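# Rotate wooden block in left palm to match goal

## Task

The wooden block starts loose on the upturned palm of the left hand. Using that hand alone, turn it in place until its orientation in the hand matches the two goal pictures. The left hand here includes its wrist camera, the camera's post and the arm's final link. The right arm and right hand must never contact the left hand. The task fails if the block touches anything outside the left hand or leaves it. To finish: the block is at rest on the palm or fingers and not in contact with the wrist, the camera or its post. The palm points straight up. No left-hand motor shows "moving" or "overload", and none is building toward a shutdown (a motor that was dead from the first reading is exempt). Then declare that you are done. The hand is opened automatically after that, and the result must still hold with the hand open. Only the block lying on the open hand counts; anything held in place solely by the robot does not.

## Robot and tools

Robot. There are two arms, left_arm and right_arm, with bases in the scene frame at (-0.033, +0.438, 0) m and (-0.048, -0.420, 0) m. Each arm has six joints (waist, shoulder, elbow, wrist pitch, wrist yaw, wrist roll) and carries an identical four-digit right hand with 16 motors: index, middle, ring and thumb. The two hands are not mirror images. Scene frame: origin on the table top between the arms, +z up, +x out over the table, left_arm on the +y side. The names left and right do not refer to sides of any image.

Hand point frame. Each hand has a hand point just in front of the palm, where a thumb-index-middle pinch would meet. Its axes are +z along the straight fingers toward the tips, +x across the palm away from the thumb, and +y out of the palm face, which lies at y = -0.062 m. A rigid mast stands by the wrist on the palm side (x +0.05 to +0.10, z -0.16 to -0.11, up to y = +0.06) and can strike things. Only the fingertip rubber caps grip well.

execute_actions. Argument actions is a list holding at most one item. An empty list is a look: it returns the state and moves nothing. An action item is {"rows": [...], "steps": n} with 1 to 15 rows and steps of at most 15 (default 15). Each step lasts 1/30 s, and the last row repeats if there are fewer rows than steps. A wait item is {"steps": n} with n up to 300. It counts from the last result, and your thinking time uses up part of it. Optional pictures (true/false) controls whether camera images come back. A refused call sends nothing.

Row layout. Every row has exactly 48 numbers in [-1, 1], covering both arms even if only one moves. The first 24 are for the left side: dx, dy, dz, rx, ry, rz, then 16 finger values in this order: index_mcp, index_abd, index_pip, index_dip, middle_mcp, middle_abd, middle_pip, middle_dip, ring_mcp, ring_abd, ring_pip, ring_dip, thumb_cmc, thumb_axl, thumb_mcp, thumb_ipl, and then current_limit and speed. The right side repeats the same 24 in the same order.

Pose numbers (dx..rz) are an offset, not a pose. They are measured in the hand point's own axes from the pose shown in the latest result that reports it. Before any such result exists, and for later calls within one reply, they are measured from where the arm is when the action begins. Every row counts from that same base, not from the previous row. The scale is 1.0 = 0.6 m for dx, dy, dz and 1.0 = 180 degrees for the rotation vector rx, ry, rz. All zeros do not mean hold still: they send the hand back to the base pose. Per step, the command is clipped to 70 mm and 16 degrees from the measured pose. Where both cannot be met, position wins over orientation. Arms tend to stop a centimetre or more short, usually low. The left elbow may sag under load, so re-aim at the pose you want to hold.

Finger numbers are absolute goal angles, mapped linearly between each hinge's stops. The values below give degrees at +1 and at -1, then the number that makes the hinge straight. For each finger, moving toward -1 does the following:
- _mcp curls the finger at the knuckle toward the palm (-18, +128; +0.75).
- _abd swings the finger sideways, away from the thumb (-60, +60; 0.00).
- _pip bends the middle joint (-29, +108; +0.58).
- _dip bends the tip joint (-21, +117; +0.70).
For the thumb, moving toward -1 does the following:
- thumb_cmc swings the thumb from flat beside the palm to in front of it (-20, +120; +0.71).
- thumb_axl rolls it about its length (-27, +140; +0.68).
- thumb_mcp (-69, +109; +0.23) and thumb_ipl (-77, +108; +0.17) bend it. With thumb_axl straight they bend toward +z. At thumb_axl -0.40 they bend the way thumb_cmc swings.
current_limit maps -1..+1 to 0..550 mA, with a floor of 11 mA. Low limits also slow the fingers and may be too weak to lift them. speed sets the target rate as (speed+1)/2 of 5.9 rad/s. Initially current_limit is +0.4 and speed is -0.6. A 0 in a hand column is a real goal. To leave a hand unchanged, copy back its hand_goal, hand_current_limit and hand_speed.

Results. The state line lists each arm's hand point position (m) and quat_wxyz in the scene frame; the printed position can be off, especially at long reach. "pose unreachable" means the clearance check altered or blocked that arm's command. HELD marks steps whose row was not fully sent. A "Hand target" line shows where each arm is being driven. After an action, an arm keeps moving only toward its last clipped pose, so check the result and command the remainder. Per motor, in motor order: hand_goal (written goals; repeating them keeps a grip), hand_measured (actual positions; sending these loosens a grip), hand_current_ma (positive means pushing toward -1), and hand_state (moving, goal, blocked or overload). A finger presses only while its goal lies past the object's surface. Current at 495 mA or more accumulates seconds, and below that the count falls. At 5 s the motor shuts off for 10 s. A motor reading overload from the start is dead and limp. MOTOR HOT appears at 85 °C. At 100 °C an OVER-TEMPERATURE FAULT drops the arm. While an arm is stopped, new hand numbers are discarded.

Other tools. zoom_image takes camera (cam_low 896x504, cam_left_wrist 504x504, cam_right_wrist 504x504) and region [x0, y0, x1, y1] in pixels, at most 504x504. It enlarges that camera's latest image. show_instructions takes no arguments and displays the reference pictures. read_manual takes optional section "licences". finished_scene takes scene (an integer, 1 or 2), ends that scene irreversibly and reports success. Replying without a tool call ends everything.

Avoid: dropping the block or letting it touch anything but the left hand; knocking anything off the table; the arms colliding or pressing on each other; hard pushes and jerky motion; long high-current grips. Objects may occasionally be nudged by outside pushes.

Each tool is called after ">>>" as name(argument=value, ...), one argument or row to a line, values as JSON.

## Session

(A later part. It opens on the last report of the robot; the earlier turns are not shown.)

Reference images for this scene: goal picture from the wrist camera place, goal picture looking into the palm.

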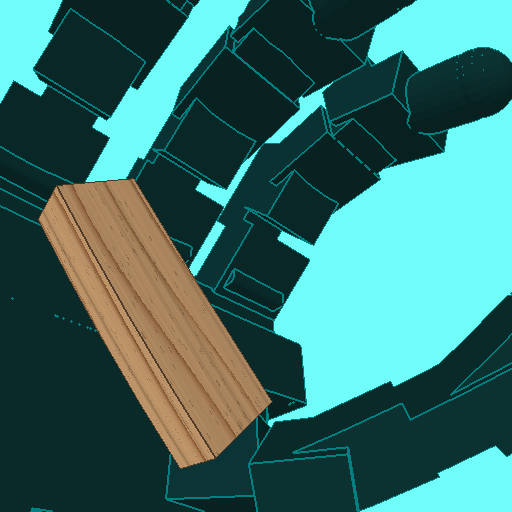

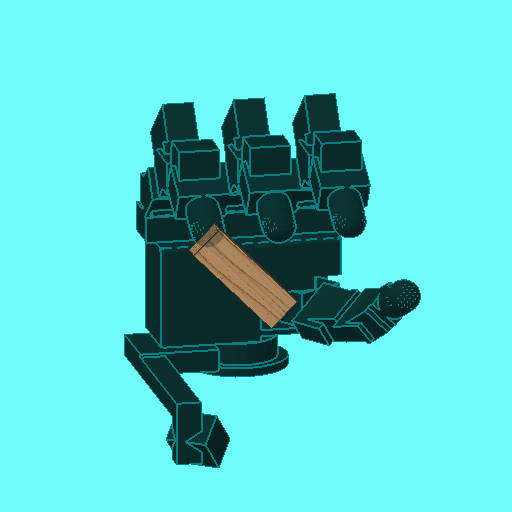

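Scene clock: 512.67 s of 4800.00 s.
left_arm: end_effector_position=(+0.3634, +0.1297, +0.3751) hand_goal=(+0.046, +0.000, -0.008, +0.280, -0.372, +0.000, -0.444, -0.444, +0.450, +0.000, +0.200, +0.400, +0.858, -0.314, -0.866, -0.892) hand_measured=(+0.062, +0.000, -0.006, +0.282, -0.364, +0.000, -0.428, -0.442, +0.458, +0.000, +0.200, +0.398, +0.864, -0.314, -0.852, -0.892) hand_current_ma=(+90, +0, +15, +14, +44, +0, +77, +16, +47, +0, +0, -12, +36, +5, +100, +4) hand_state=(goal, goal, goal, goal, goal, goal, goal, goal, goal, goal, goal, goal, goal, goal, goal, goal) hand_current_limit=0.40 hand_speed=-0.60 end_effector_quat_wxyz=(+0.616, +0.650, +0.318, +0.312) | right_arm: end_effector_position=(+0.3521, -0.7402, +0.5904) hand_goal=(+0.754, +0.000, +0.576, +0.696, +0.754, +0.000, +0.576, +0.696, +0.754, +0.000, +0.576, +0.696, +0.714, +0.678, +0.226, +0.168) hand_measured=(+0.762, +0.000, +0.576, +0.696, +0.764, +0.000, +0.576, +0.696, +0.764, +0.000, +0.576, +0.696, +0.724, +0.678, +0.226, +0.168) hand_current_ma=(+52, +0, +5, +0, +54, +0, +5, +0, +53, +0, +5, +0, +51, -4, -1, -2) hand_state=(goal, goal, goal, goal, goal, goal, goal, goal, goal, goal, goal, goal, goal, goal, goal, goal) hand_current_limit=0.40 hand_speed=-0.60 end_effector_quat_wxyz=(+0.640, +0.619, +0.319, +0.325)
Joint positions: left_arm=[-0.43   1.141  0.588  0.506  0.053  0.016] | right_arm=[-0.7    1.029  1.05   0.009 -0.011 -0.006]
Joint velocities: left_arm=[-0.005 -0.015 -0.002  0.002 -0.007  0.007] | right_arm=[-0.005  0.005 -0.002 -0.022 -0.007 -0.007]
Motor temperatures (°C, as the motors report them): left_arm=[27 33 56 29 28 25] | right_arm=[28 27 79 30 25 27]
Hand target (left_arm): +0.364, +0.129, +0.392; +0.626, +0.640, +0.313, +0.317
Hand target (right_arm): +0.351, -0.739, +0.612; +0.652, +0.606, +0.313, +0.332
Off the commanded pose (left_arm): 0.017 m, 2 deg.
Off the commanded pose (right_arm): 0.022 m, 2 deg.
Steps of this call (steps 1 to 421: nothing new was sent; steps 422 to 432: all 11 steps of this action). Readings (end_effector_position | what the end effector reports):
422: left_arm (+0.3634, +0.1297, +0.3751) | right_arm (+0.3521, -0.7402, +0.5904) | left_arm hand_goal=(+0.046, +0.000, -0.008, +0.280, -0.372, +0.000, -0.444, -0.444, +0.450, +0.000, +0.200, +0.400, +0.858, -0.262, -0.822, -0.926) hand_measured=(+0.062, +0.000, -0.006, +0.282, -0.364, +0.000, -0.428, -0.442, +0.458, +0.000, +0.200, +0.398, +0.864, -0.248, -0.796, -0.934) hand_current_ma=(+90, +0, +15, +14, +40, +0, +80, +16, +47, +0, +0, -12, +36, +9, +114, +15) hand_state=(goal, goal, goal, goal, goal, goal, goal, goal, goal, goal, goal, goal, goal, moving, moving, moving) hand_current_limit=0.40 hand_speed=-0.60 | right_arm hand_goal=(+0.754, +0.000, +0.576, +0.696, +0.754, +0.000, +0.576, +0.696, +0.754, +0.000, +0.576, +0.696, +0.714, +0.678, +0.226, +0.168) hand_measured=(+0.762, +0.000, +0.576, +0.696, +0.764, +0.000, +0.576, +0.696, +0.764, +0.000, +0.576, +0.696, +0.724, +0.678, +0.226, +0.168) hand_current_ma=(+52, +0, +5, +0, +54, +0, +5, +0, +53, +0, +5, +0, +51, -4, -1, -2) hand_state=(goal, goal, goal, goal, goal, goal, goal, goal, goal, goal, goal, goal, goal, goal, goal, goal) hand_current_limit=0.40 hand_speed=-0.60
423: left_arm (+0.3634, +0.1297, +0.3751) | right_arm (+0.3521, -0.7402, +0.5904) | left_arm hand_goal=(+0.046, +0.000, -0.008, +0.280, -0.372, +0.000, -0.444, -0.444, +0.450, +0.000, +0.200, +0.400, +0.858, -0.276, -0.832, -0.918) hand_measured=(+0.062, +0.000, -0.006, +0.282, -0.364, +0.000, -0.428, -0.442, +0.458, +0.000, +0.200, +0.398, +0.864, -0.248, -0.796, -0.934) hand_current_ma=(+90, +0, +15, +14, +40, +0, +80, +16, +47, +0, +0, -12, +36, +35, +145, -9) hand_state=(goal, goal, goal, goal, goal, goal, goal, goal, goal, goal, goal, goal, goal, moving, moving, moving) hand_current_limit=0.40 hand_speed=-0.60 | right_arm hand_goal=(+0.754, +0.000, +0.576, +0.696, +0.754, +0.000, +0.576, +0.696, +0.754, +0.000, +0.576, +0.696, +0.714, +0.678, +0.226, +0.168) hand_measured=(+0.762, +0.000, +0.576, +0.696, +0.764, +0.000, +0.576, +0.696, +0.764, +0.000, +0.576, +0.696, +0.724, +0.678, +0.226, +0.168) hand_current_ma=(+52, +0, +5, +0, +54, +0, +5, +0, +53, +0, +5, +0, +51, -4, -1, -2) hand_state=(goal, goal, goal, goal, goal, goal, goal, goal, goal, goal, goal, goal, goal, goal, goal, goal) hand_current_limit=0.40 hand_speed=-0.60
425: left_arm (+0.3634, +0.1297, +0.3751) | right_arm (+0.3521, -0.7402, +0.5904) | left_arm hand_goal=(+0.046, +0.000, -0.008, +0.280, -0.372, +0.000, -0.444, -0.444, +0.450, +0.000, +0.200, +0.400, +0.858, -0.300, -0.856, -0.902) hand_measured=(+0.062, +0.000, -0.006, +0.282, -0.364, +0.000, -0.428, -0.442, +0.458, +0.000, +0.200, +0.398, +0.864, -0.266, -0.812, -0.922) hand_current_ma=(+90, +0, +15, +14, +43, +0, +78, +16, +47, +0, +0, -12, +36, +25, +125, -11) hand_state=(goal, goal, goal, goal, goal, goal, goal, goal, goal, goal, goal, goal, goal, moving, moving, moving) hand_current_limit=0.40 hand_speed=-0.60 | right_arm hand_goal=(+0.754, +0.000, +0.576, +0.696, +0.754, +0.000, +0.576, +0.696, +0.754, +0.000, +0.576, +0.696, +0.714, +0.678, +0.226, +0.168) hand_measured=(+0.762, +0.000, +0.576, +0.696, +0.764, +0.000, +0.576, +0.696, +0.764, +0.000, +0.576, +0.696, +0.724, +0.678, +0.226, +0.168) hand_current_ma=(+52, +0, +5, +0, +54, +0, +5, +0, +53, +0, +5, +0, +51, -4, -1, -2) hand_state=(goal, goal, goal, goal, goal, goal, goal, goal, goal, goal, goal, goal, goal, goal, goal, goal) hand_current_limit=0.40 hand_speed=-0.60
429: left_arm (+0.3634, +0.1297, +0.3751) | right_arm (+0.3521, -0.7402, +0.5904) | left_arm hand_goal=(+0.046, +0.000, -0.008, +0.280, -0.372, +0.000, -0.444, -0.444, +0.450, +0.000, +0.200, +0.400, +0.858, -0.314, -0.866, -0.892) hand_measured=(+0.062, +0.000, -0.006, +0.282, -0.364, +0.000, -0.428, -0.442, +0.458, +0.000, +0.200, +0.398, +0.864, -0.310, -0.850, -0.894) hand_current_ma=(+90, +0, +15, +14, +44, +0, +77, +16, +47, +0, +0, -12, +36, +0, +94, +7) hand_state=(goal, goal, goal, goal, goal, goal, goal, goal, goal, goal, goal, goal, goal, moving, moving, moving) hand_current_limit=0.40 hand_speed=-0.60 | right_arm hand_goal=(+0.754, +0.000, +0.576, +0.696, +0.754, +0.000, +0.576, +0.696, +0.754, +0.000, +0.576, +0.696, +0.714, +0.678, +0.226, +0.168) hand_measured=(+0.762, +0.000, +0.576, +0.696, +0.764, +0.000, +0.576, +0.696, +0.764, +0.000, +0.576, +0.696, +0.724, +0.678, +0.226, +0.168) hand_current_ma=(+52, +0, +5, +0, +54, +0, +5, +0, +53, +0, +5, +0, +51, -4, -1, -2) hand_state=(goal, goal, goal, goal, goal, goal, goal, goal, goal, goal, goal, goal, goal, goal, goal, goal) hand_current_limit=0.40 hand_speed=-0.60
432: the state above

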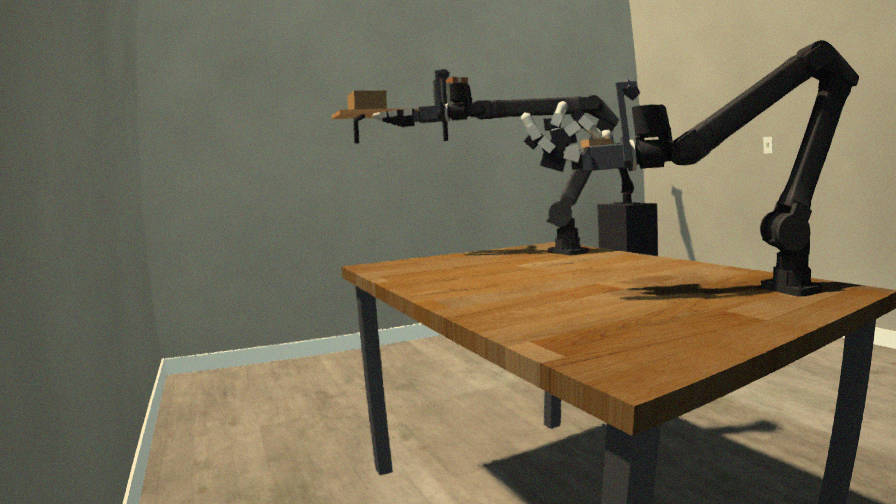

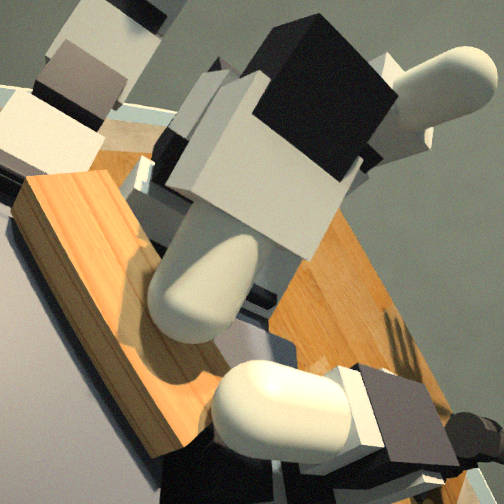

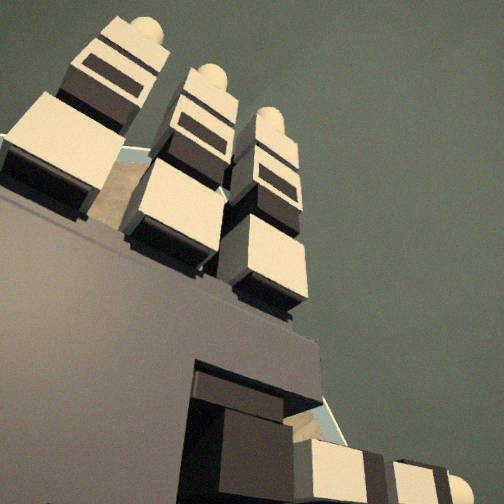

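>>> execute_actions(
  actions=[
    {"rows": [[0,0.028,0,-0.025,0,0, 0.046,0,-0.008,0.28, -0.366,0,-0.3,-0.445, 0.45,0,0.2,0.4, 0.857,-0.314,-0.79,-0.76, 0.4,-0.7, 0,0.037,0,-0.013,0,0, 0.754,0,0.576,0.696, 0.754,0,0.576,0.696, 0.754,0,0.576,0.696, 0.714,0.678,0.226,0.168, 0.4,-0.6]], "steps": 12},
  ],
  pictures=false,
)

>>> execute_actions(
  actions=[
    {"rows": [[0,0.028,0,-0.01,0,0, 0.754,0,0.576,0.696, 0.754,0,0.576,0.696, 0.754,0,0.576,0.696, 0.714,-0.314,0.226,0.168, 0.4,-0.5, 0,0.037,0,-0.013,0,0, 0.754,0,0.576,0.696, 0.754,0,0.576,0.696, 0.754,0,0.576,0.696, 0.714,0.678,0.226,0.168, 0.4,-0.6]], "steps": 15},
  ],
  pictures=false,
)

>>> execute_actions(
  actions=[
    {"rows": [[0,0.028,0,-0.01,0,0, 0.754,0,0.576,0.696, 0.754,0,0.576,0.696, 0.754,0,0.576,0.696, 0.714,0.678,0.226,0.168, 0.4,-0.5, 0,0.037,0,-0.013,0,0, 0.754,0,0.576,0.696, 0.754,0,0.576,0.696, 0.754,0,0.576,0.696, 0.714,0.678,0.226,0.168, 0.4,-0.6]], "steps": 15},
  ],
  pictures=false,
)

>>> execute_actions(
  actions=[
    {"steps": 40},
  ],
)

Scene clock: 531.23 s of 4800.00 s.
left_arm: end_effector_position=(+0.3622, +0.1305, +0.3836) hand_goal=(+0.046, +0.000, -0.008, +0.280, -0.366, +0.000, -0.300, -0.444, +0.450, +0.000, +0.200, +0.400, +0.858, -0.314, -0.790, -0.760) hand_measured=(+0.062, +0.000, -0.006, +0.282, -0.364, +0.000, -0.308, -0.442, +0.460, +0.000, +0.200, +0.398, +0.864, -0.314, -0.794, -0.766) hand_current_ma=(+82, +0, +14, +13, +14, +0, -39, +12, +56, +0, +1, -12, +36, +5, -25, -35) hand_state=(goal, goal, goal, goal, goal, goal, goal, goal, goal, goal, goal, goal, goal, goal, goal, moving) hand_current_limit=0.40 hand_speed=-0.70 end_effector_quat_wxyz=(+0.632, +0.634, +0.309, +0.321) | right_arm: end_effector_position=(+0.3521, -0.7402, +0.5904) hand_goal=(+0.754, +0.000, +0.576, +0.696, +0.754, +0.000, +0.576, +0.696, +0.754, +0.000, +0.576, +0.696, +0.714, +0.678, +0.226, +0.168) hand_measured=(+0.762, +0.000, +0.576, +0.696, +0.764, +0.000, +0.576, +0.696, +0.764, +0.000, +0.576, +0.696, +0.724, +0.678, +0.226, +0.168) hand_current_ma=(+52, +0, +5, +0, +54, +0, +5, +0, +53, +0, +5, +0, +51, -4, -1, -2) hand_state=(goal, goal, goal, goal, goal, goal, goal, goal, goal, goal, goal, goal, goal, goal, goal, goal) hand_current_limit=0.40 hand_speed=-0.60 end_effector_quat_wxyz=(+0.640, +0.619, +0.319, +0.325)
Joint positions: left_arm=[-0.43   1.159  0.587  0.577  0.053  0.016] | right_arm=[-0.7    1.029  1.05   0.009 -0.011 -0.006]
Joint velocities: left_arm=[-0.005 -0.005  0.002  0.002 -0.022 -0.037] | right_arm=[ 0.005  0.005  0.012 -0.007  0.022 -0.051]
Motor temperatures (°C, as the motors report them): left_arm=[27 33 56 29 28 25] | right_arm=[28 27 79 30 25 27]
Hand target (left_arm): +0.364, +0.129, +0.392; +0.641, +0.626, +0.306, +0.324
Hand target (right_arm): +0.351, -0.739, +0.612; +0.652, +0.606, +0.313, +0.332
Off the commanded pose (left_arm): 0.009 m, 2 deg.
Off the commanded pose (right_arm): 0.022 m, 2 deg.
Steps of this call (steps 1 to 545: nothing new was sent; steps 546 to 557: all 12 steps of this action). Readings (end_effector_position | what the end effector reports):
546: left_arm (+0.3630, +0.1300, +0.3769) | right_arm (+0.3521, -0.7402, +0.5904) | left_arm hand_goal=(+0.046, +0.000, -0.008, +0.280, -0.366, +0.000, -0.300, -0.444, +0.450, +0.000, +0.200, +0.400, +0.858, -0.314, -0.790, -0.760) hand_measured=(+0.062, +0.000, -0.006, +0.282, -0.364, +0.000, -0.428, -0.442, +0.458, +0.000, +0.200, +0.398, +0.864, -0.314, -0.852, -0.892) hand_current_ma=(+90, +0, +15, +14, +44, +0, +76, +16, +47, +0, +0, -12, +36, +5, +100, +4) hand_state=(goal, goal, goal, goal, moving, goal, moving, goal, goal, goal, goal, goal, goal, goal, moving, moving) hand_current_limit=0.40 hand_speed=-0.70 | right_arm hand_goal=(+0.754, +0.000, +0.576, +0.696, +0.754, +0.000, +0.576, +0.696, +0.754, +0.000, +0.576, +0.696, +0.714, +0.678, +0.226, +0.168) hand_measured=(+0.762, +0.000, +0.576, +0.696, +0.764, +0.000, +0.576, +0.696, +0.764, +0.000, +0.576, +0.696, +0.724, +0.678, +0.226, +0.168) hand_current_ma=(+52, +0, +5, +0, +54, +0, +5, +0, +53, +0, +5, +0, +51, -4, -1, -2) hand_state=(goal, goal, goal, goal, goal, goal, goal, goal, goal, goal, goal, goal, goal, goal, goal, goal) hand_current_limit=0.40 hand_speed=-0.60
547: left_arm (+0.3625, +0.1303, +0.3793) | right_arm (+0.3521, -0.7402, +0.5904) | left_arm hand_goal=(+0.046, +0.000, -0.008, +0.280, -0.366, +0.000, -0.300, -0.444, +0.450, +0.000, +0.200, +0.400, +0.858, -0.314, -0.790, -0.760) hand_measured=(+0.062, +0.000, -0.006, +0.282, -0.364, +0.000, -0.430, -0.442, +0.460, +0.000, +0.200, +0.398, +0.864, -0.314, -0.852, -0.892) hand_current_ma=(+90, +0, +14, +13, +32, +0, +14, +16, +62, +0, +2, -12, +36, +5, +27, -41) hand_state=(goal, goal, goal, goal, moving, goal, moving, goal, moving, goal, goal, goal, goal, goal, moving, moving) hand_current_limit=0.40 hand_speed=-0.70 | right_arm hand_goal=(+0.754, +0.000, +0.576, +0.696, +0.754, +0.000, +0.576, +0.696, +0.754, +0.000, +0.576, +0.696, +0.714, +0.678, +0.226, +0.168) hand_measured=(+0.762, +0.000, +0.576, +0.696, +0.764, +0.000, +0.576, +0.696, +0.764, +0.000, +0.576, +0.696, +0.724, +0.678, +0.226, +0.168) hand_current_ma=(+52, +0, +5, +0, +54, +0, +5, +0, +53, +0, +5, +0, +51, -4, -1, -2) hand_state=(goal, goal, goal, goal, goal, goal, goal, goal, goal, goal, goal, goal, goal, goal, goal, goal) hand_current_limit=0.40 hand_speed=-0.60
549: left_arm (+0.3621, +0.1306, +0.3828) | right_arm (+0.3521, -0.7402, +0.5904) | left_arm hand_goal=(+0.046, +0.000, -0.008, +0.280, -0.366, +0.000, -0.300, -0.444, +0.450, +0.000, +0.200, +0.400, +0.858, -0.314, -0.790, -0.760) hand_measured=(+0.062, +0.000, -0.006, +0.282, -0.364, +0.000, -0.410, -0.442, +0.460, +0.000, +0.200, +0.398, +0.864, -0.314, -0.838, -0.870) hand_current_ma=(+84, +0, +14, +13, +13, +0, -71, +12, +56, +0, +1, -12, +36, +5, -64, -68) hand_state=(goal, goal, goal, goal, moving, goal, moving, goal, goal, goal, goal, goal, goal, goal, moving, moving) hand_current_limit=0.40 hand_speed=-0.70 | right_arm hand_goal=(+0.754, +0.000, +0.576, +0.696, +0.754, +0.000, +0.576, +0.696, +0.754, +0.000, +0.576, +0.696, +0.714, +0.678, +0.226, +0.168) hand_measured=(+0.762, +0.000, +0.576, +0.696, +0.764, +0.000, +0.576, +0.696, +0.764, +0.000, +0.576, +0.696, +0.724, +0.678, +0.226, +0.168) hand_current_ma=(+52, +0, +5, +0, +54, +0, +5, +0, +53, +0, +5, +0, +51, -4, -1, -2) hand_state=(goal, goal, goal, goal, goal, goal, goal, goal, goal, goal, goal, goal, goal, goal, goal, goal) hand_current_limit=0.40 hand_speed=-0.60
553: left_arm (+0.3622, +0.1305, +0.3836) | right_arm (+0.3521, -0.7402, +0.5904) | left_arm hand_goal=(+0.046, +0.000, -0.008, +0.280, -0.366, +0.000, -0.300, -0.444, +0.450, +0.000, +0.200, +0.400, +0.858, -0.314, -0.790, -0.760) hand_measured=(+0.062, +0.000, -0.006, +0.282, -0.364, +0.000, -0.322, -0.442, +0.460, +0.000, +0.200, +0.398, +0.864, -0.314, -0.794, -0.800) hand_current_ma=(+82, +0, +14, +13, +14, +0, -26, +12, +56, +0, +1, -12, +36, +5, -23, -66) hand_state=(goal, goal, goal, goal, goal, goal, moving, goal, goal, goal, goal, goal, goal, goal, moving, moving) hand_current_limit=0.40 hand_speed=-0.70 | right_arm hand_goal=(+0.754, +0.000, +0.576, +0.696, +0.754, +0.000, +0.576, +0.696, +0.754, +0.000, +0.576, +0.696, +0.714, +0.678, +0.226, +0.168) hand_measured=(+0.762, +0.000, +0.576, +0.696, +0.764, +0.000, +0.576, +0.696, +0.764, +0.000, +0.576, +0.696, +0.724, +0.678, +0.226, +0.168) hand_current_ma=(+52, +0, +5, +0, +54, +0, +5, +0, +53, +0, +5, +0, +51, -4, -1, -2) hand_state=(goal, goal, goal, goal, goal, goal, goal, goal, goal, goal, goal, goal, goal, goal, goal, goal) hand_current_limit=0.40 hand_speed=-0.60
557: the state above

Scene clock: 531.73 s of 4800.00 s.
left_arm: end_effector_position=(+0.3622, +0.1305, +0.3836) hand_goal=(+0.754, +0.000, +0.576, +0.696, +0.754, +0.000, +0.576, +0.696, +0.754, +0.000, +0.576, +0.696, +0.714, -0.314, +0.226, +0.168) hand_measured=(+0.500, +0.000, +0.374, +0.682, +0.044, +0.000, +0.096, -0.080, +0.764, +0.000, +0.566, +0.694, +0.724, -0.314, -0.512, -0.474) hand_current_ma=(+0, +0, -36, -1, -28, +0, -56, -54, +54, +0, +17, -10, +57, +5, -44, -66) hand_state=(moving, goal, moving, moving, moving, goal, moving, moving, goal, goal, moving, moving, goal, goal, moving, moving) hand_current_limit=0.40 hand_speed=-0.50 end_effector_quat_wxyz=(+0.632, +0.634, +0.309, +0.321) | right_arm: end_effector_position=(+0.3521, -0.7402, +0.5904) hand_goal=(+0.754, +0.000, +0.576, +0.696, +0.754, +0.000, +0.576, +0.696, +0.754, +0.000, +0.576, +0.696, +0.714, +0.678, +0.226, +0.168) hand_measured=(+0.762, +0.000, +0.576, +0.696, +0.764, +0.000, +0.576, +0.696, +0.764, +0.000, +0.576, +0.696, +0.724, +0.678, +0.226, +0.168) hand_current_ma=(+52, +0, +5, +0, +54, +0, +5, +0, +53, +0, +5, +0, +51, -4, -1, -2) hand_state=(goal, goal, goal, goal, goal, goal, goal, goal, goal, goal, goal, goal, goal, goal, goal, goal) hand_current_limit=0.40 hand_speed=-0.60 end_effector_quat_wxyz=(+0.640, +0.619, +0.319, +0.325)
Joint positions: left_arm=[-0.43   1.159  0.587  0.577  0.053  0.016] | right_arm=[-0.7    1.029  1.05   0.009 -0.011 -0.006]
Joint velocities: left_arm=[-0.005 -0.015 -0.012 -0.007 -0.037 -0.051] | right_arm=[-0.005 -0.015 -0.022  0.012 -0.037  0.022]
Motor temperatures (°C, as the motors report them): left_arm=[27 33 56 29 28 25] | right_arm=[28 27 79 30 25 27]
Hand target (left_arm): +0.362, +0.131, +0.400; +0.642, +0.624, +0.304, +0.326
Hand target (right_arm): +0.351, -0.739, +0.612; +0.652, +0.606, +0.313, +0.332
Off the commanded pose (left_arm): 0.017 m, 2 deg.
Off the commanded pose (right_arm): 0.022 m, 2 deg.
Steps of this call (steps 1 to 15: all 15 steps of this action). Readings (end_effector_position | what the end effector reports):
1: left_arm (+0.3622, +0.1305, +0.3836) | right_arm (+0.3521, -0.7402, +0.5904) | left_arm hand_goal=(+0.754, +0.000, +0.576, +0.696, +0.754, +0.000, +0.576, +0.696, +0.754, +0.000, +0.576, +0.696, +0.714, -0.314, +0.226, +0.168) hand_measured=(+0.062, +0.000, -0.006, +0.282, -0.364, +0.000, -0.308, -0.442, +0.460, +0.000, +0.200, +0.398, +0.864, -0.314, -0.794, -0.766) hand_current_ma=(+82, +0, +14, +13, +14, +0, -38, +12, +56, +0, +1, -12, +36, +5, -25, -35) hand_state=(moving, goal, moving, moving, moving, goal, moving, moving, moving, goal, moving, moving, moving, goal, moving, moving) hand_current_limit=0.40 hand_speed=-0.50 | right_arm hand_goal=(+0.754, +0.000, +0.576, +0.696, +0.754, +0.000, +0.576, +0.696, +0.754, +0.000, +0.576, +0.696, +0.714, +0.678, +0.226, +0.168) hand_measured=(+0.762, +0.000, +0.576, +0.696, +0.764, +0.000, +0.576, +0.696, +0.764, +0.000, +0.576, +0.696, +0.724, +0.678, +0.226, +0.168) hand_current_ma=(+52, +0, +5, +0, +54, +0, +5, +0, +53, +0, +5, +0, +51, -4, -1, -2) hand_state=(goal, goal, goal, goal, goal, goal, goal, goal, goal, goal, goal, goal, goal, goal, goal, goal) hand_current_limit=0.40 hand_speed=-0.60
2: left_arm (+0.3622, +0.1305, +0.3836) | right_arm (+0.3521, -0.7402, +0.5904) | left_arm hand_goal=(+0.754, +0.000, +0.576, +0.696, +0.754, +0.000, +0.576, +0.696, +0.754, +0.000, +0.576, +0.696, +0.714, -0.314, +0.226, +0.168) hand_measured=(+0.062, +0.000, -0.006, +0.282, -0.364, +0.000, -0.308, -0.442, +0.460, +0.000, +0.200, +0.398, +0.864, -0.314, -0.792, -0.764) hand_current_ma=(-11, +0, -77, -70, -72, +0, -112, -78, -26, +0, -82, -91, +114, +5, -106, -110) hand_state=(moving, goal, moving, moving, moving, goal, moving, moving, moving, goal, moving, moving, moving, goal, moving, moving) hand_current_limit=0.40 hand_speed=-0.50 | right_arm hand_goal=(+0.754, +0.000, +0.576, +0.696, +0.754, +0.000, +0.576, +0.696, +0.754, +0.000, +0.576, +0.696, +0.714, +0.678, +0.226, +0.168) hand_measured=(+0.762, +0.000, +0.576, +0.696, +0.764, +0.000, +0.576, +0.696, +0.764, +0.000, +0.576, +0.696, +0.724, +0.678, +0.226, +0.168) hand_current_ma=(+52, +0, +5, +0, +54, +0, +5, +0, +53, +0, +5, +0, +51, -4, -1, -2) hand_state=(goal, goal, goal, goal, goal, goal, goal, goal, goal, goal, goal, goal, goal, goal, goal, goal) hand_current_limit=0.40 hand_speed=-0.60
4: left_arm (+0.3622, +0.1305, +0.3836) | right_arm (+0.3521, -0.7402, +0.5904) | left_arm hand_goal=(+0.754, +0.000, +0.576, +0.696, +0.754, +0.000, +0.576, +0.696, +0.754, +0.000, +0.576, +0.696, +0.714, -0.314, +0.226, +0.168) hand_measured=(+0.104, +0.000, +0.040, +0.332, -0.318, +0.000, -0.258, -0.396, +0.512, +0.000, +0.248, +0.446, +0.820, -0.314, -0.758, -0.728) hand_current_ma=(-22, +0, -49, -54, -44, +0, -77, -57, +8, +0, -45, -57, +92, +5, -70, -76) hand_state=(moving, goal, moving, moving, moving, goal, moving, moving, moving, goal, moving, moving, moving, goal, moving, moving) hand_current_limit=0.40 hand_speed=-0.50 | right_arm hand_goal=(+0.754, +0.000, +0.576, +0.696, +0.754, +0.000, +0.576, +0.696, +0.754, +0.000, +0.576, +0.696, +0.714, +0.678, +0.226, +0.168) hand_measured=(+0.762, +0.000, +0.576, +0.696, +0.764, +0.000, +0.576, +0.696, +0.764, +0.000, +0.576, +0.696, +0.724, +0.678, +0.226, +0.168) hand_current_ma=(+52, +0, +5, +0, +54, +0, +5, +0, +53, +0, +5, +0, +51, -4, -1, -2) hand_state=(goal, goal, goal, goal, goal, goal, goal, goal, goal, goal, goal, goal, goal, goal, goal, goal) hand_current_limit=0.40 hand_speed=-0.60
8: left_arm (+0.3622, +0.1305, +0.3836) | right_arm (+0.3521, -0.7402, +0.5904) | left_arm hand_goal=(+0.754, +0.000, +0.576, +0.696, +0.754, +0.000, +0.576, +0.696, +0.754, +0.000, +0.576, +0.696, +0.714, -0.314, +0.226, +0.168) hand_measured=(+0.244, +0.000, +0.160, +0.462, -0.192, +0.000, -0.134, -0.282, +0.650, +0.000, +0.366, +0.562, +0.728, -0.314, -0.670, -0.638) hand_current_ma=(-14, +0, -43, -59, -46, +0, -71, -55, +3, +0, -36, -49, +43, +5, -62, -72) hand_state=(moving, goal, moving, moving, moving, goal, moving, moving, moving, goal, moving, moving, moving, goal, moving, moving) hand_current_limit=0.40 hand_speed=-0.50 | right_arm hand_goal=(+0.754, +0.000, +0.576, +0.696, +0.754, +0.000, +0.576, +0.696, +0.754, +0.000, +0.576, +0.696, +0.714, +0.678, +0.226, +0.168) hand_measured=(+0.762, +0.000, +0.576, +0.696, +0.764, +0.000, +0.576, +0.696, +0.764, +0.000, +0.576, +0.696, +0.724, +0.678, +0.226, +0.168) hand_current_ma=(+52, +0, +5, +0, +54, +0, +5, +0, +53, +0, +5, +0, +51, -4, -1, -2) hand_state=(goal, goal, goal, goal, goal, goal, goal, goal, goal, goal, goal, goal, goal, goal, goal, goal) hand_current_limit=0.40 hand_speed=-0.60
15: the state above

Scene clock: 532.23 s of 4800.00 s.
left_arm: end_effector_position=(+0.3622, +0.1305, +0.3836) hand_goal=(+0.754, +0.000, +0.576, +0.696, +0.754, +0.000, +0.576, +0.696, +0.754, +0.000, +0.576, +0.696, +0.714, +0.678, +0.226, +0.168) hand_measured=(+0.764, +0.000, +0.576, +0.694, +0.588, +0.000, +0.574, +0.358, +0.764, +0.000, +0.576, +0.694, +0.724, +0.042, -0.158, -0.112) hand_current_ma=(+55, +0, +3, -11, +2, +0, +8, -47, +54, +0, +3, -11, +57, -42, -29, -50) hand_state=(goal, goal, goal, goal, moving, goal, moving, moving, goal, goal, goal, goal, goal, moving, moving, moving) hand_current_limit=0.40 hand_speed=-0.50 end_effector_quat_wxyz=(+0.632, +0.634, +0.309, +0.321) | right_arm: end_effector_position=(+0.3521, -0.7402, +0.5904) hand_goal=(+0.754, +0.000, +0.576, +0.696, +0.754, +0.000, +0.576, +0.696, +0.754, +0.000, +0.576, +0.696, +0.714, +0.678, +0.226, +0.168) hand_measured=(+0.762, +0.000, +0.576, +0.696, +0.764, +0.000, +0.576, +0.696, +0.764, +0.000, +0.576, +0.696, +0.724, +0.678, +0.226, +0.168) hand_current_ma=(+52, +0, +5, +0, +54, +0, +5, +0, +53, +0, +5, +0, +51, -4, -1, -2) hand_state=(goal, goal, goal, goal, goal, goal, goal, goal, goal, goal, goal, goal, goal, goal, goal, goal) hand_current_limit=0.40 hand_speed=-0.60 end_effector_quat_wxyz=(+0.640, +0.619, +0.319, +0.325)
Joint positions: left_arm=[-0.43   1.159  0.587  0.577  0.053  0.016] | right_arm=[-0.7    1.029  1.05   0.009 -0.011 -0.006]
Joint velocities: left_arm=[ 0.005  0.005  0.007 -0.002 -0.081  0.022] | right_arm=[-0.005 -0.005  0.042  0.007 -0.037 -0.007]
Motor temperatures (°C, as the motors report them): left_arm=[27 33 56 29 28 25] | right_arm=[28 27 79 30 25 27]
Hand target (left_arm): +0.362, +0.131, +0.400; +0.642, +0.624, +0.304, +0.326
Hand target (right_arm): +0.351, -0.739, +0.612; +0.652, +0.606, +0.313, +0.332
Off the commanded pose (left_arm): 0.017 m, 2 deg.
Off the commanded pose (right_arm): 0.022 m, 2 deg.
Steps of this call (steps 1 to 15: all 15 steps of this action). Readings (end_effector_position | what the end effector reports):
1: left_arm (+0.3622, +0.1305, +0.3836) | right_arm (+0.3521, -0.7402, +0.5904) | left_arm hand_goal=(+0.754, +0.000, +0.576, +0.696, +0.754, +0.000, +0.576, +0.696, +0.754, +0.000, +0.576, +0.696, +0.714, +0.678, +0.226, +0.168) hand_measured=(+0.536, +0.000, +0.404, +0.690, +0.078, +0.000, +0.130, -0.052, +0.764, +0.000, +0.574, +0.694, +0.724, -0.314, -0.490, -0.452) hand_current_ma=(+1, +0, -35, -7, -24, +0, -54, -53, +54, +0, +8, -10, +57, +5, -43, -65) hand_state=(moving, goal, moving, moving, moving, goal, moving, moving, goal, goal, moving, goal, goal, moving, moving, moving) hand_current_limit=0.40 hand_speed=-0.50 | right_arm hand_goal=(+0.754, +0.000, +0.576, +0.696, +0.754, +0.000, +0.576, +0.696, +0.754, +0.000, +0.576, +0.696, +0.714, +0.678, +0.226, +0.168) hand_measured=(+0.762, +0.000, +0.576, +0.696, +0.764, +0.000, +0.576, +0.696, +0.764, +0.000, +0.576, +0.696, +0.724, +0.678, +0.226, +0.168) hand_current_ma=(+52, +0, +5, +0, +54, +0, +5, +0, +53, +0, +5, +0, +51, -4, -1, -2) hand_state=(goal, goal, goal, goal, goal, goal, goal, goal, goal, goal, goal, goal, goal, goal, goal, goal) hand_current_limit=0.40 hand_speed=-0.60
2: left_arm (+0.3622, +0.1305, +0.3836) | right_arm (+0.3521, -0.7402, +0.5904) | left_arm hand_goal=(+0.754, +0.000, +0.576, +0.696, +0.754, +0.000, +0.576, +0.696, +0.754, +0.000, +0.576, +0.696, +0.714, +0.678, +0.226, +0.168) hand_measured=(+0.574, +0.000, +0.436, +0.692, +0.114, +0.000, +0.164, -0.022, +0.764, +0.000, +0.576, +0.694, +0.724, -0.312, -0.466, -0.428) hand_current_ma=(+2, +0, -35, -10, -22, +0, -53, -53, +54, +0, +4, -11, +57, -72, -42, -63) hand_state=(moving, goal, moving, moving, moving, goal, moving, moving, goal, goal, moving, goal, goal, moving, moving, moving) hand_current_limit=0.40 hand_speed=-0.50 | right_arm hand_goal=(+0.754, +0.000, +0.576, +0.696, +0.754, +0.000, +0.576, +0.696, +0.754, +0.000, +0.576, +0.696, +0.714, +0.678, +0.226, +0.168) hand_measured=(+0.762, +0.000, +0.576, +0.696, +0.764, +0.000, +0.576, +0.696, +0.764, +0.000, +0.576, +0.696, +0.724, +0.678, +0.226, +0.168) hand_current_ma=(+52, +0, +5, +0, +54, +0, +5, +0, +53, +0, +5, +0, +51, -4, -1, -2) hand_state=(goal, goal, goal, goal, goal, goal, goal, goal, goal, goal, goal, goal, goal, goal, goal, goal) hand_current_limit=0.40 hand_speed=-0.60
4: left_arm (+0.3622, +0.1305, +0.3836) | right_arm (+0.3521, -0.7402, +0.5904) | left_arm hand_goal=(+0.754, +0.000, +0.576, +0.696, +0.754, +0.000, +0.576, +0.696, +0.754, +0.000, +0.576, +0.696, +0.714, +0.678, +0.226, +0.168) hand_measured=(+0.648, +0.000, +0.498, +0.694, +0.184, +0.000, +0.232, +0.036, +0.764, +0.000, +0.576, +0.694, +0.724, -0.270, -0.420, -0.380) hand_current_ma=(+2, +0, -34, -12, -17, +0, -50, -51, +54, +0, +3, -11, +57, -44, -39, -60) hand_state=(moving, goal, moving, goal, moving, goal, moving, moving, goal, goal, goal, goal, goal, moving, moving, moving) hand_current_limit=0.40 hand_speed=-0.50 | right_arm hand_goal=(+0.754, +0.000, +0.576, +0.696, +0.754, +0.000, +0.576, +0.696, +0.754, +0.000, +0.576, +0.696, +0.714, +0.678, +0.226, +0.168) hand_measured=(+0.762, +0.000, +0.576, +0.696, +0.764, +0.000, +0.576, +0.696, +0.764, +0.000, +0.576, +0.696, +0.724, +0.678, +0.226, +0.168) hand_current_ma=(+52, +0, +5, +0, +54, +0, +5, +0, +53, +0, +5, +0, +51, -4, -1, -2) hand_state=(goal, goal, goal, goal, goal, goal, goal, goal, goal, goal, goal, goal, goal, goal, goal, goal) hand_current_limit=0.40 hand_speed=-0.60
8: left_arm (+0.3622, +0.1305, +0.3836) | right_arm (+0.3521, -0.7402, +0.5904) | left_arm hand_goal=(+0.754, +0.000, +0.576, +0.696, +0.754, +0.000, +0.576, +0.696, +0.754, +0.000, +0.576, +0.696, +0.714, +0.678, +0.226, +0.168) hand_measured=(+0.762, +0.000, +0.576, +0.694, +0.328, +0.000, +0.370, +0.152, +0.764, +0.000, +0.576, +0.694, +0.724, -0.160, -0.326, -0.284) hand_current_ma=(+67, +0, +8, -11, -7, +0, -46, -49, +54, +0, +3, -11, +57, -45, -34, -55) hand_state=(moving, goal, moving, goal, moving, goal, moving, moving, goal, goal, goal, goal, goal, moving, moving, moving) hand_current_limit=0.40 hand_speed=-0.50 | right_arm hand_goal=(+0.754, +0.000, +0.576, +0.696, +0.754, +0.000, +0.576, +0.696, +0.754, +0.000, +0.576, +0.696, +0.714, +0.678, +0.226, +0.168) hand_measured=(+0.762, +0.000, +0.576, +0.696, +0.764, +0.000, +0.576, +0.696, +0.764, +0.000, +0.576, +0.696, +0.724, +0.678, +0.226, +0.168) hand_current_ma=(+52, +0, +5, +0, +54, +0, +5, +0, +53, +0, +5, +0, +51, -4, -1, -2) hand_state=(goal, goal, goal, goal, goal, goal, goal, goal, goal, goal, goal, goal, goal, goal, goal, goal) hand_current_limit=0.40 hand_speed=-0.60
15: the state above

Scene clock: 533.57 s of 4800.00 s.
left_arm: end_effector_position=(+0.3622, +0.1305, +0.3836) hand_goal=(+0.754, +0.000, +0.576, +0.696, +0.754, +0.000, +0.576, +0.696, +0.754, +0.000, +0.576, +0.696, +0.714, +0.678, +0.226, +0.168) hand_measured=(+0.764, +0.000, +0.576, +0.694, +0.764, +0.000, +0.578, +0.694, +0.764, +0.000, +0.576, +0.694, +0.724, +0.676, +0.226, +0.166) hand_current_ma=(+55, +0, +3, -11, +56, +0, +5, -11, +54, +0, +3, -11, +57, -14, -7, -10) hand_state=(goal, goal, goal, goal, goal, goal, goal, goal, goal, goal, goal, goal, goal, goal, goal, goal) hand_current_limit=0.40 hand_speed=-0.50 end_effector_quat_wxyz=(+0.632, +0.634, +0.309, +0.321) | right_arm: end_effector_position=(+0.3521, -0.7402, +0.5904) hand_goal=(+0.754, +0.000, +0.576, +0.696, +0.754, +0.000, +0.576, +0.696, +0.754, +0.000, +0.576, +0.696, +0.714, +0.678, +0.226, +0.168) hand_measured=(+0.762, +0.000, +0.576, +0.696, +0.764, +0.000, +0.576, +0.696, +0.764, +0.000, +0.576, +0.696, +0.724, +0.678, +0.226, +0.168) hand_current_ma=(+52, +0, +5, +0, +54, +0, +5, +0, +53, +0, +5, +0, +51, -4, -1, -2) hand_state=(goal, goal, goal, goal, goal, goal, goal, goal, goal, goal, goal, goal, goal, goal, goal, goal) hand_current_limit=0.40 hand_speed=-0.60 end_effector_quat_wxyz=(+0.640, +0.619, +0.319, +0.325)
Joint positions: left_arm=[-0.43   1.159  0.587  0.577  0.053  0.016] | right_arm=[-0.7    1.029  1.05   0.009 -0.011 -0.006]
Joint velocities: left_arm=[-0.015 -0.005 -0.002  0.027 -0.007  0.022] | right_arm=[-0.005 -0.015 -0.007  0.002  0.007 -0.066]
Motor temperatures (°C, as the motors report them): left_arm=[27 33 56 29 28 25] | right_arm=[28 27 79 30 25 27]
Hand target (left_arm): +0.362, +0.131, +0.400; +0.642, +0.624, +0.304, +0.326
Hand target (right_arm): +0.351, -0.739, +0.612; +0.652, +0.606, +0.313, +0.332
Off the commanded pose (left_arm): 0.017 m, 2 deg.
Off the commanded pose (right_arm): 0.022 m, 2 deg.
Steps of this call (steps 1 to 40: nothing new was sent). Readings (end_effector_position | what the end effector reports):
1: left_arm (+0.3622, +0.1305, +0.3836) | right_arm (+0.3521, -0.7402, +0.5904) | left_arm hand_goal=(+0.754, +0.000, +0.576, +0.696, +0.754, +0.000, +0.576, +0.696, +0.754, +0.000, +0.576, +0.696, +0.714, +0.678, +0.226, +0.168) hand_measured=(+0.764, +0.000, +0.576, +0.694, +0.624, +0.000, +0.576, +0.388, +0.764, +0.000, +0.576, +0.694, +0.724, +0.072, -0.134, -0.086) hand_current_ma=(+55, +0, +3, -11, +3, +0, +4, -46, +54, +0, +3, -11, +57, -42, -28, -50) hand_state=(goal, goal, goal, goal, moving, goal, moving, moving, goal, goal, goal, goal, goal, moving, moving, moving) hand_current_limit=0.40 hand_speed=-0.50 | right_arm hand_goal=(+0.754, +0.000, +0.576, +0.696, +0.754, +0.000, +0.576, +0.696, +0.754, +0.000, +0.576, +0.696, +0.714, +0.678, +0.226, +0.168) hand_measured=(+0.762, +0.000, +0.576, +0.696, +0.764, +0.000, +0.576, +0.696, +0.764, +0.000, +0.576, +0.696, +0.724, +0.678, +0.226, +0.168) hand_current_ma=(+52, +0, +5, +0, +54, +0, +5, +0, +53, +0, +5, +0, +51, -4, -1, -2) hand_state=(goal, goal, goal, goal, goal, goal, goal, goal, goal, goal, goal, goal, goal, goal, goal, goal) hand_current_limit=0.40 hand_speed=-0.60
2: left_arm (+0.3622, +0.1305, +0.3836) | right_arm (+0.3521, -0.7402, +0.5904) | left_arm hand_goal=(+0.754, +0.000, +0.576, +0.696, +0.754, +0.000, +0.576, +0.696, +0.754, +0.000, +0.576, +0.696, +0.714, +0.678, +0.226, +0.168) hand_measured=(+0.764, +0.000, +0.576, +0.694, +0.662, +0.000, +0.576, +0.418, +0.764, +0.000, +0.576, +0.694, +0.724, +0.100, -0.110, -0.062) hand_current_ma=(+55, +0, +3, -11, +2, +0, +3, -46, +54, +0, +3, -11, +57, -42, -28, -50) hand_state=(goal, goal, goal, goal, moving, goal, goal, moving, goal, goal, goal, goal, goal, moving, moving, moving) hand_current_limit=0.40 hand_speed=-0.50 | right_arm hand_goal=(+0.754, +0.000, +0.576, +0.696, +0.754, +0.000, +0.576, +0.696, +0.754, +0.000, +0.576, +0.696, +0.714, +0.678, +0.226, +0.168) hand_measured=(+0.762, +0.000, +0.576, +0.696, +0.764, +0.000, +0.576, +0.696, +0.764, +0.000, +0.576, +0.696, +0.724, +0.678, +0.226, +0.168) hand_current_ma=(+52, +0, +5, +0, +54, +0, +5, +0, +53, +0, +5, +0, +51, -4, -1, -2) hand_state=(goal, goal, goal, goal, goal, goal, goal, goal, goal, goal, goal, goal, goal, goal, goal, goal) hand_current_limit=0.40 hand_speed=-0.60
4: left_arm (+0.3622, +0.1305, +0.3836) | right_arm (+0.3521, -0.7402, +0.5904) | left_arm hand_goal=(+0.754, +0.000, +0.576, +0.696, +0.754, +0.000, +0.576, +0.696, +0.754, +0.000, +0.576, +0.696, +0.714, +0.678, +0.226, +0.168) hand_measured=(+0.764, +0.000, +0.576, +0.694, +0.736, +0.000, +0.576, +0.476, +0.764, +0.000, +0.576, +0.694, +0.724, +0.158, -0.062, -0.012) hand_current_ma=(+55, +0, +3, -11, +73, +0, +4, -46, +54, +0, +3, -11, +57, -43, -29, -49) hand_state=(goal, goal, goal, goal, moving, goal, goal, moving, goal, goal, goal, goal, goal, moving, moving, moving) hand_current_limit=0.40 hand_speed=-0.50 | right_arm hand_goal=(+0.754, +0.000, +0.576, +0.696, +0.754, +0.000, +0.576, +0.696, +0.754, +0.000, +0.576, +0.696, +0.714, +0.678, +0.226, +0.168) hand_measured=(+0.762, +0.000, +0.576, +0.696, +0.764, +0.000, +0.576, +0.696, +0.764, +0.000, +0.576, +0.696, +0.724, +0.678, +0.226, +0.168) hand_current_ma=(+52, +0, +5, +0, +54, +0, +5, +0, +53, +0, +5, +0, +51, -4, -1, -2) hand_state=(goal, goal, goal, goal, goal, goal, goal, goal, goal, goal, goal, goal, goal, goal, goal, goal) hand_current_limit=0.40 hand_speed=-0.60
8: left_arm (+0.3622, +0.1305, +0.3836) | right_arm (+0.3521, -0.7402, +0.5904) | left_arm hand_goal=(+0.754, +0.000, +0.576, +0.696, +0.754, +0.000, +0.576, +0.696, +0.754, +0.000, +0.576, +0.696, +0.714, +0.678, +0.226, +0.168) hand_measured=(+0.764, +0.000, +0.576, +0.694, +0.764, +0.000, +0.578, +0.594, +0.764, +0.000, +0.576, +0.694, +0.724, +0.274, +0.034, +0.086) hand_current_ma=(+55, +0, +3, -11, +56, +0, +5, -46, +54, +0, +3, -11, +57, -46, -31, -49) hand_state=(goal, goal, goal, goal, goal, goal, goal, moving, goal, goal, goal, goal, goal, moving, moving, moving) hand_current_limit=0.40 hand_speed=-0.50 | right_arm hand_goal=(+0.754, +0.000, +0.576, +0.696, +0.754, +0.000, +0.576, +0.696, +0.754, +0.000, +0.576, +0.696, +0.714, +0.678, +0.226, +0.168) hand_measured=(+0.762, +0.000, +0.576, +0.696, +0.764, +0.000, +0.576, +0.696, +0.764, +0.000, +0.576, +0.696, +0.724, +0.678, +0.226, +0.168) hand_current_ma=(+52, +0, +5, +0, +54, +0, +5, +0, +53, +0, +5, +0, +51, -4, -1, -2) hand_state=(goal, goal, goal, goal, goal, goal, goal, goal, goal, goal, goal, goal, goal, goal, goal, goal) hand_current_limit=0.40 hand_speed=-0.60
40: the state above

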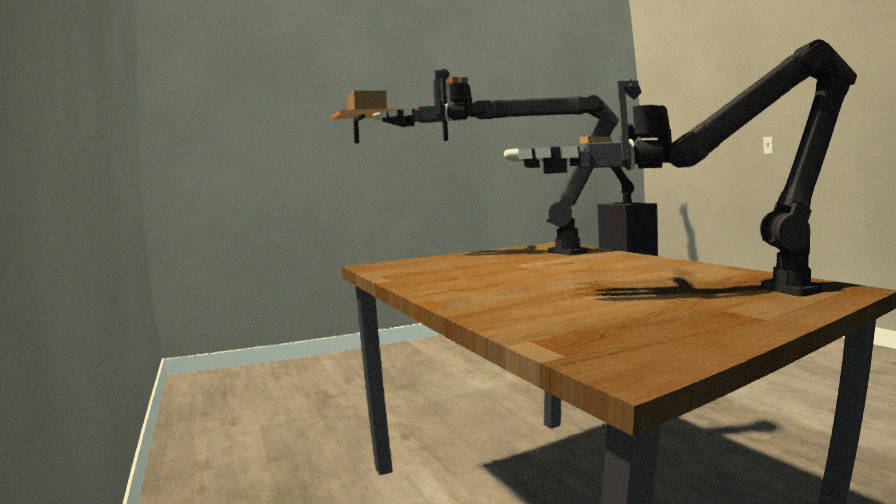

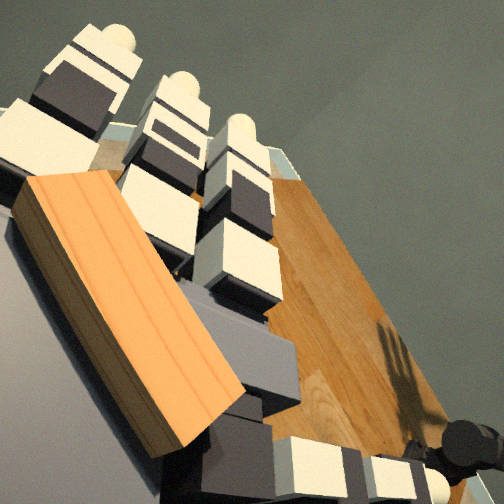

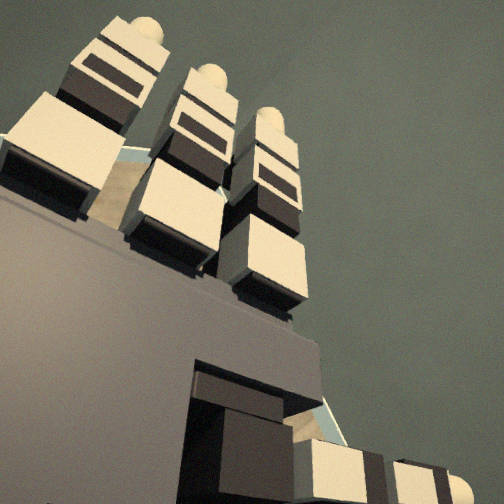

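>>> finished_scene(
  scene=2,
)

The scene is finished: the task was done.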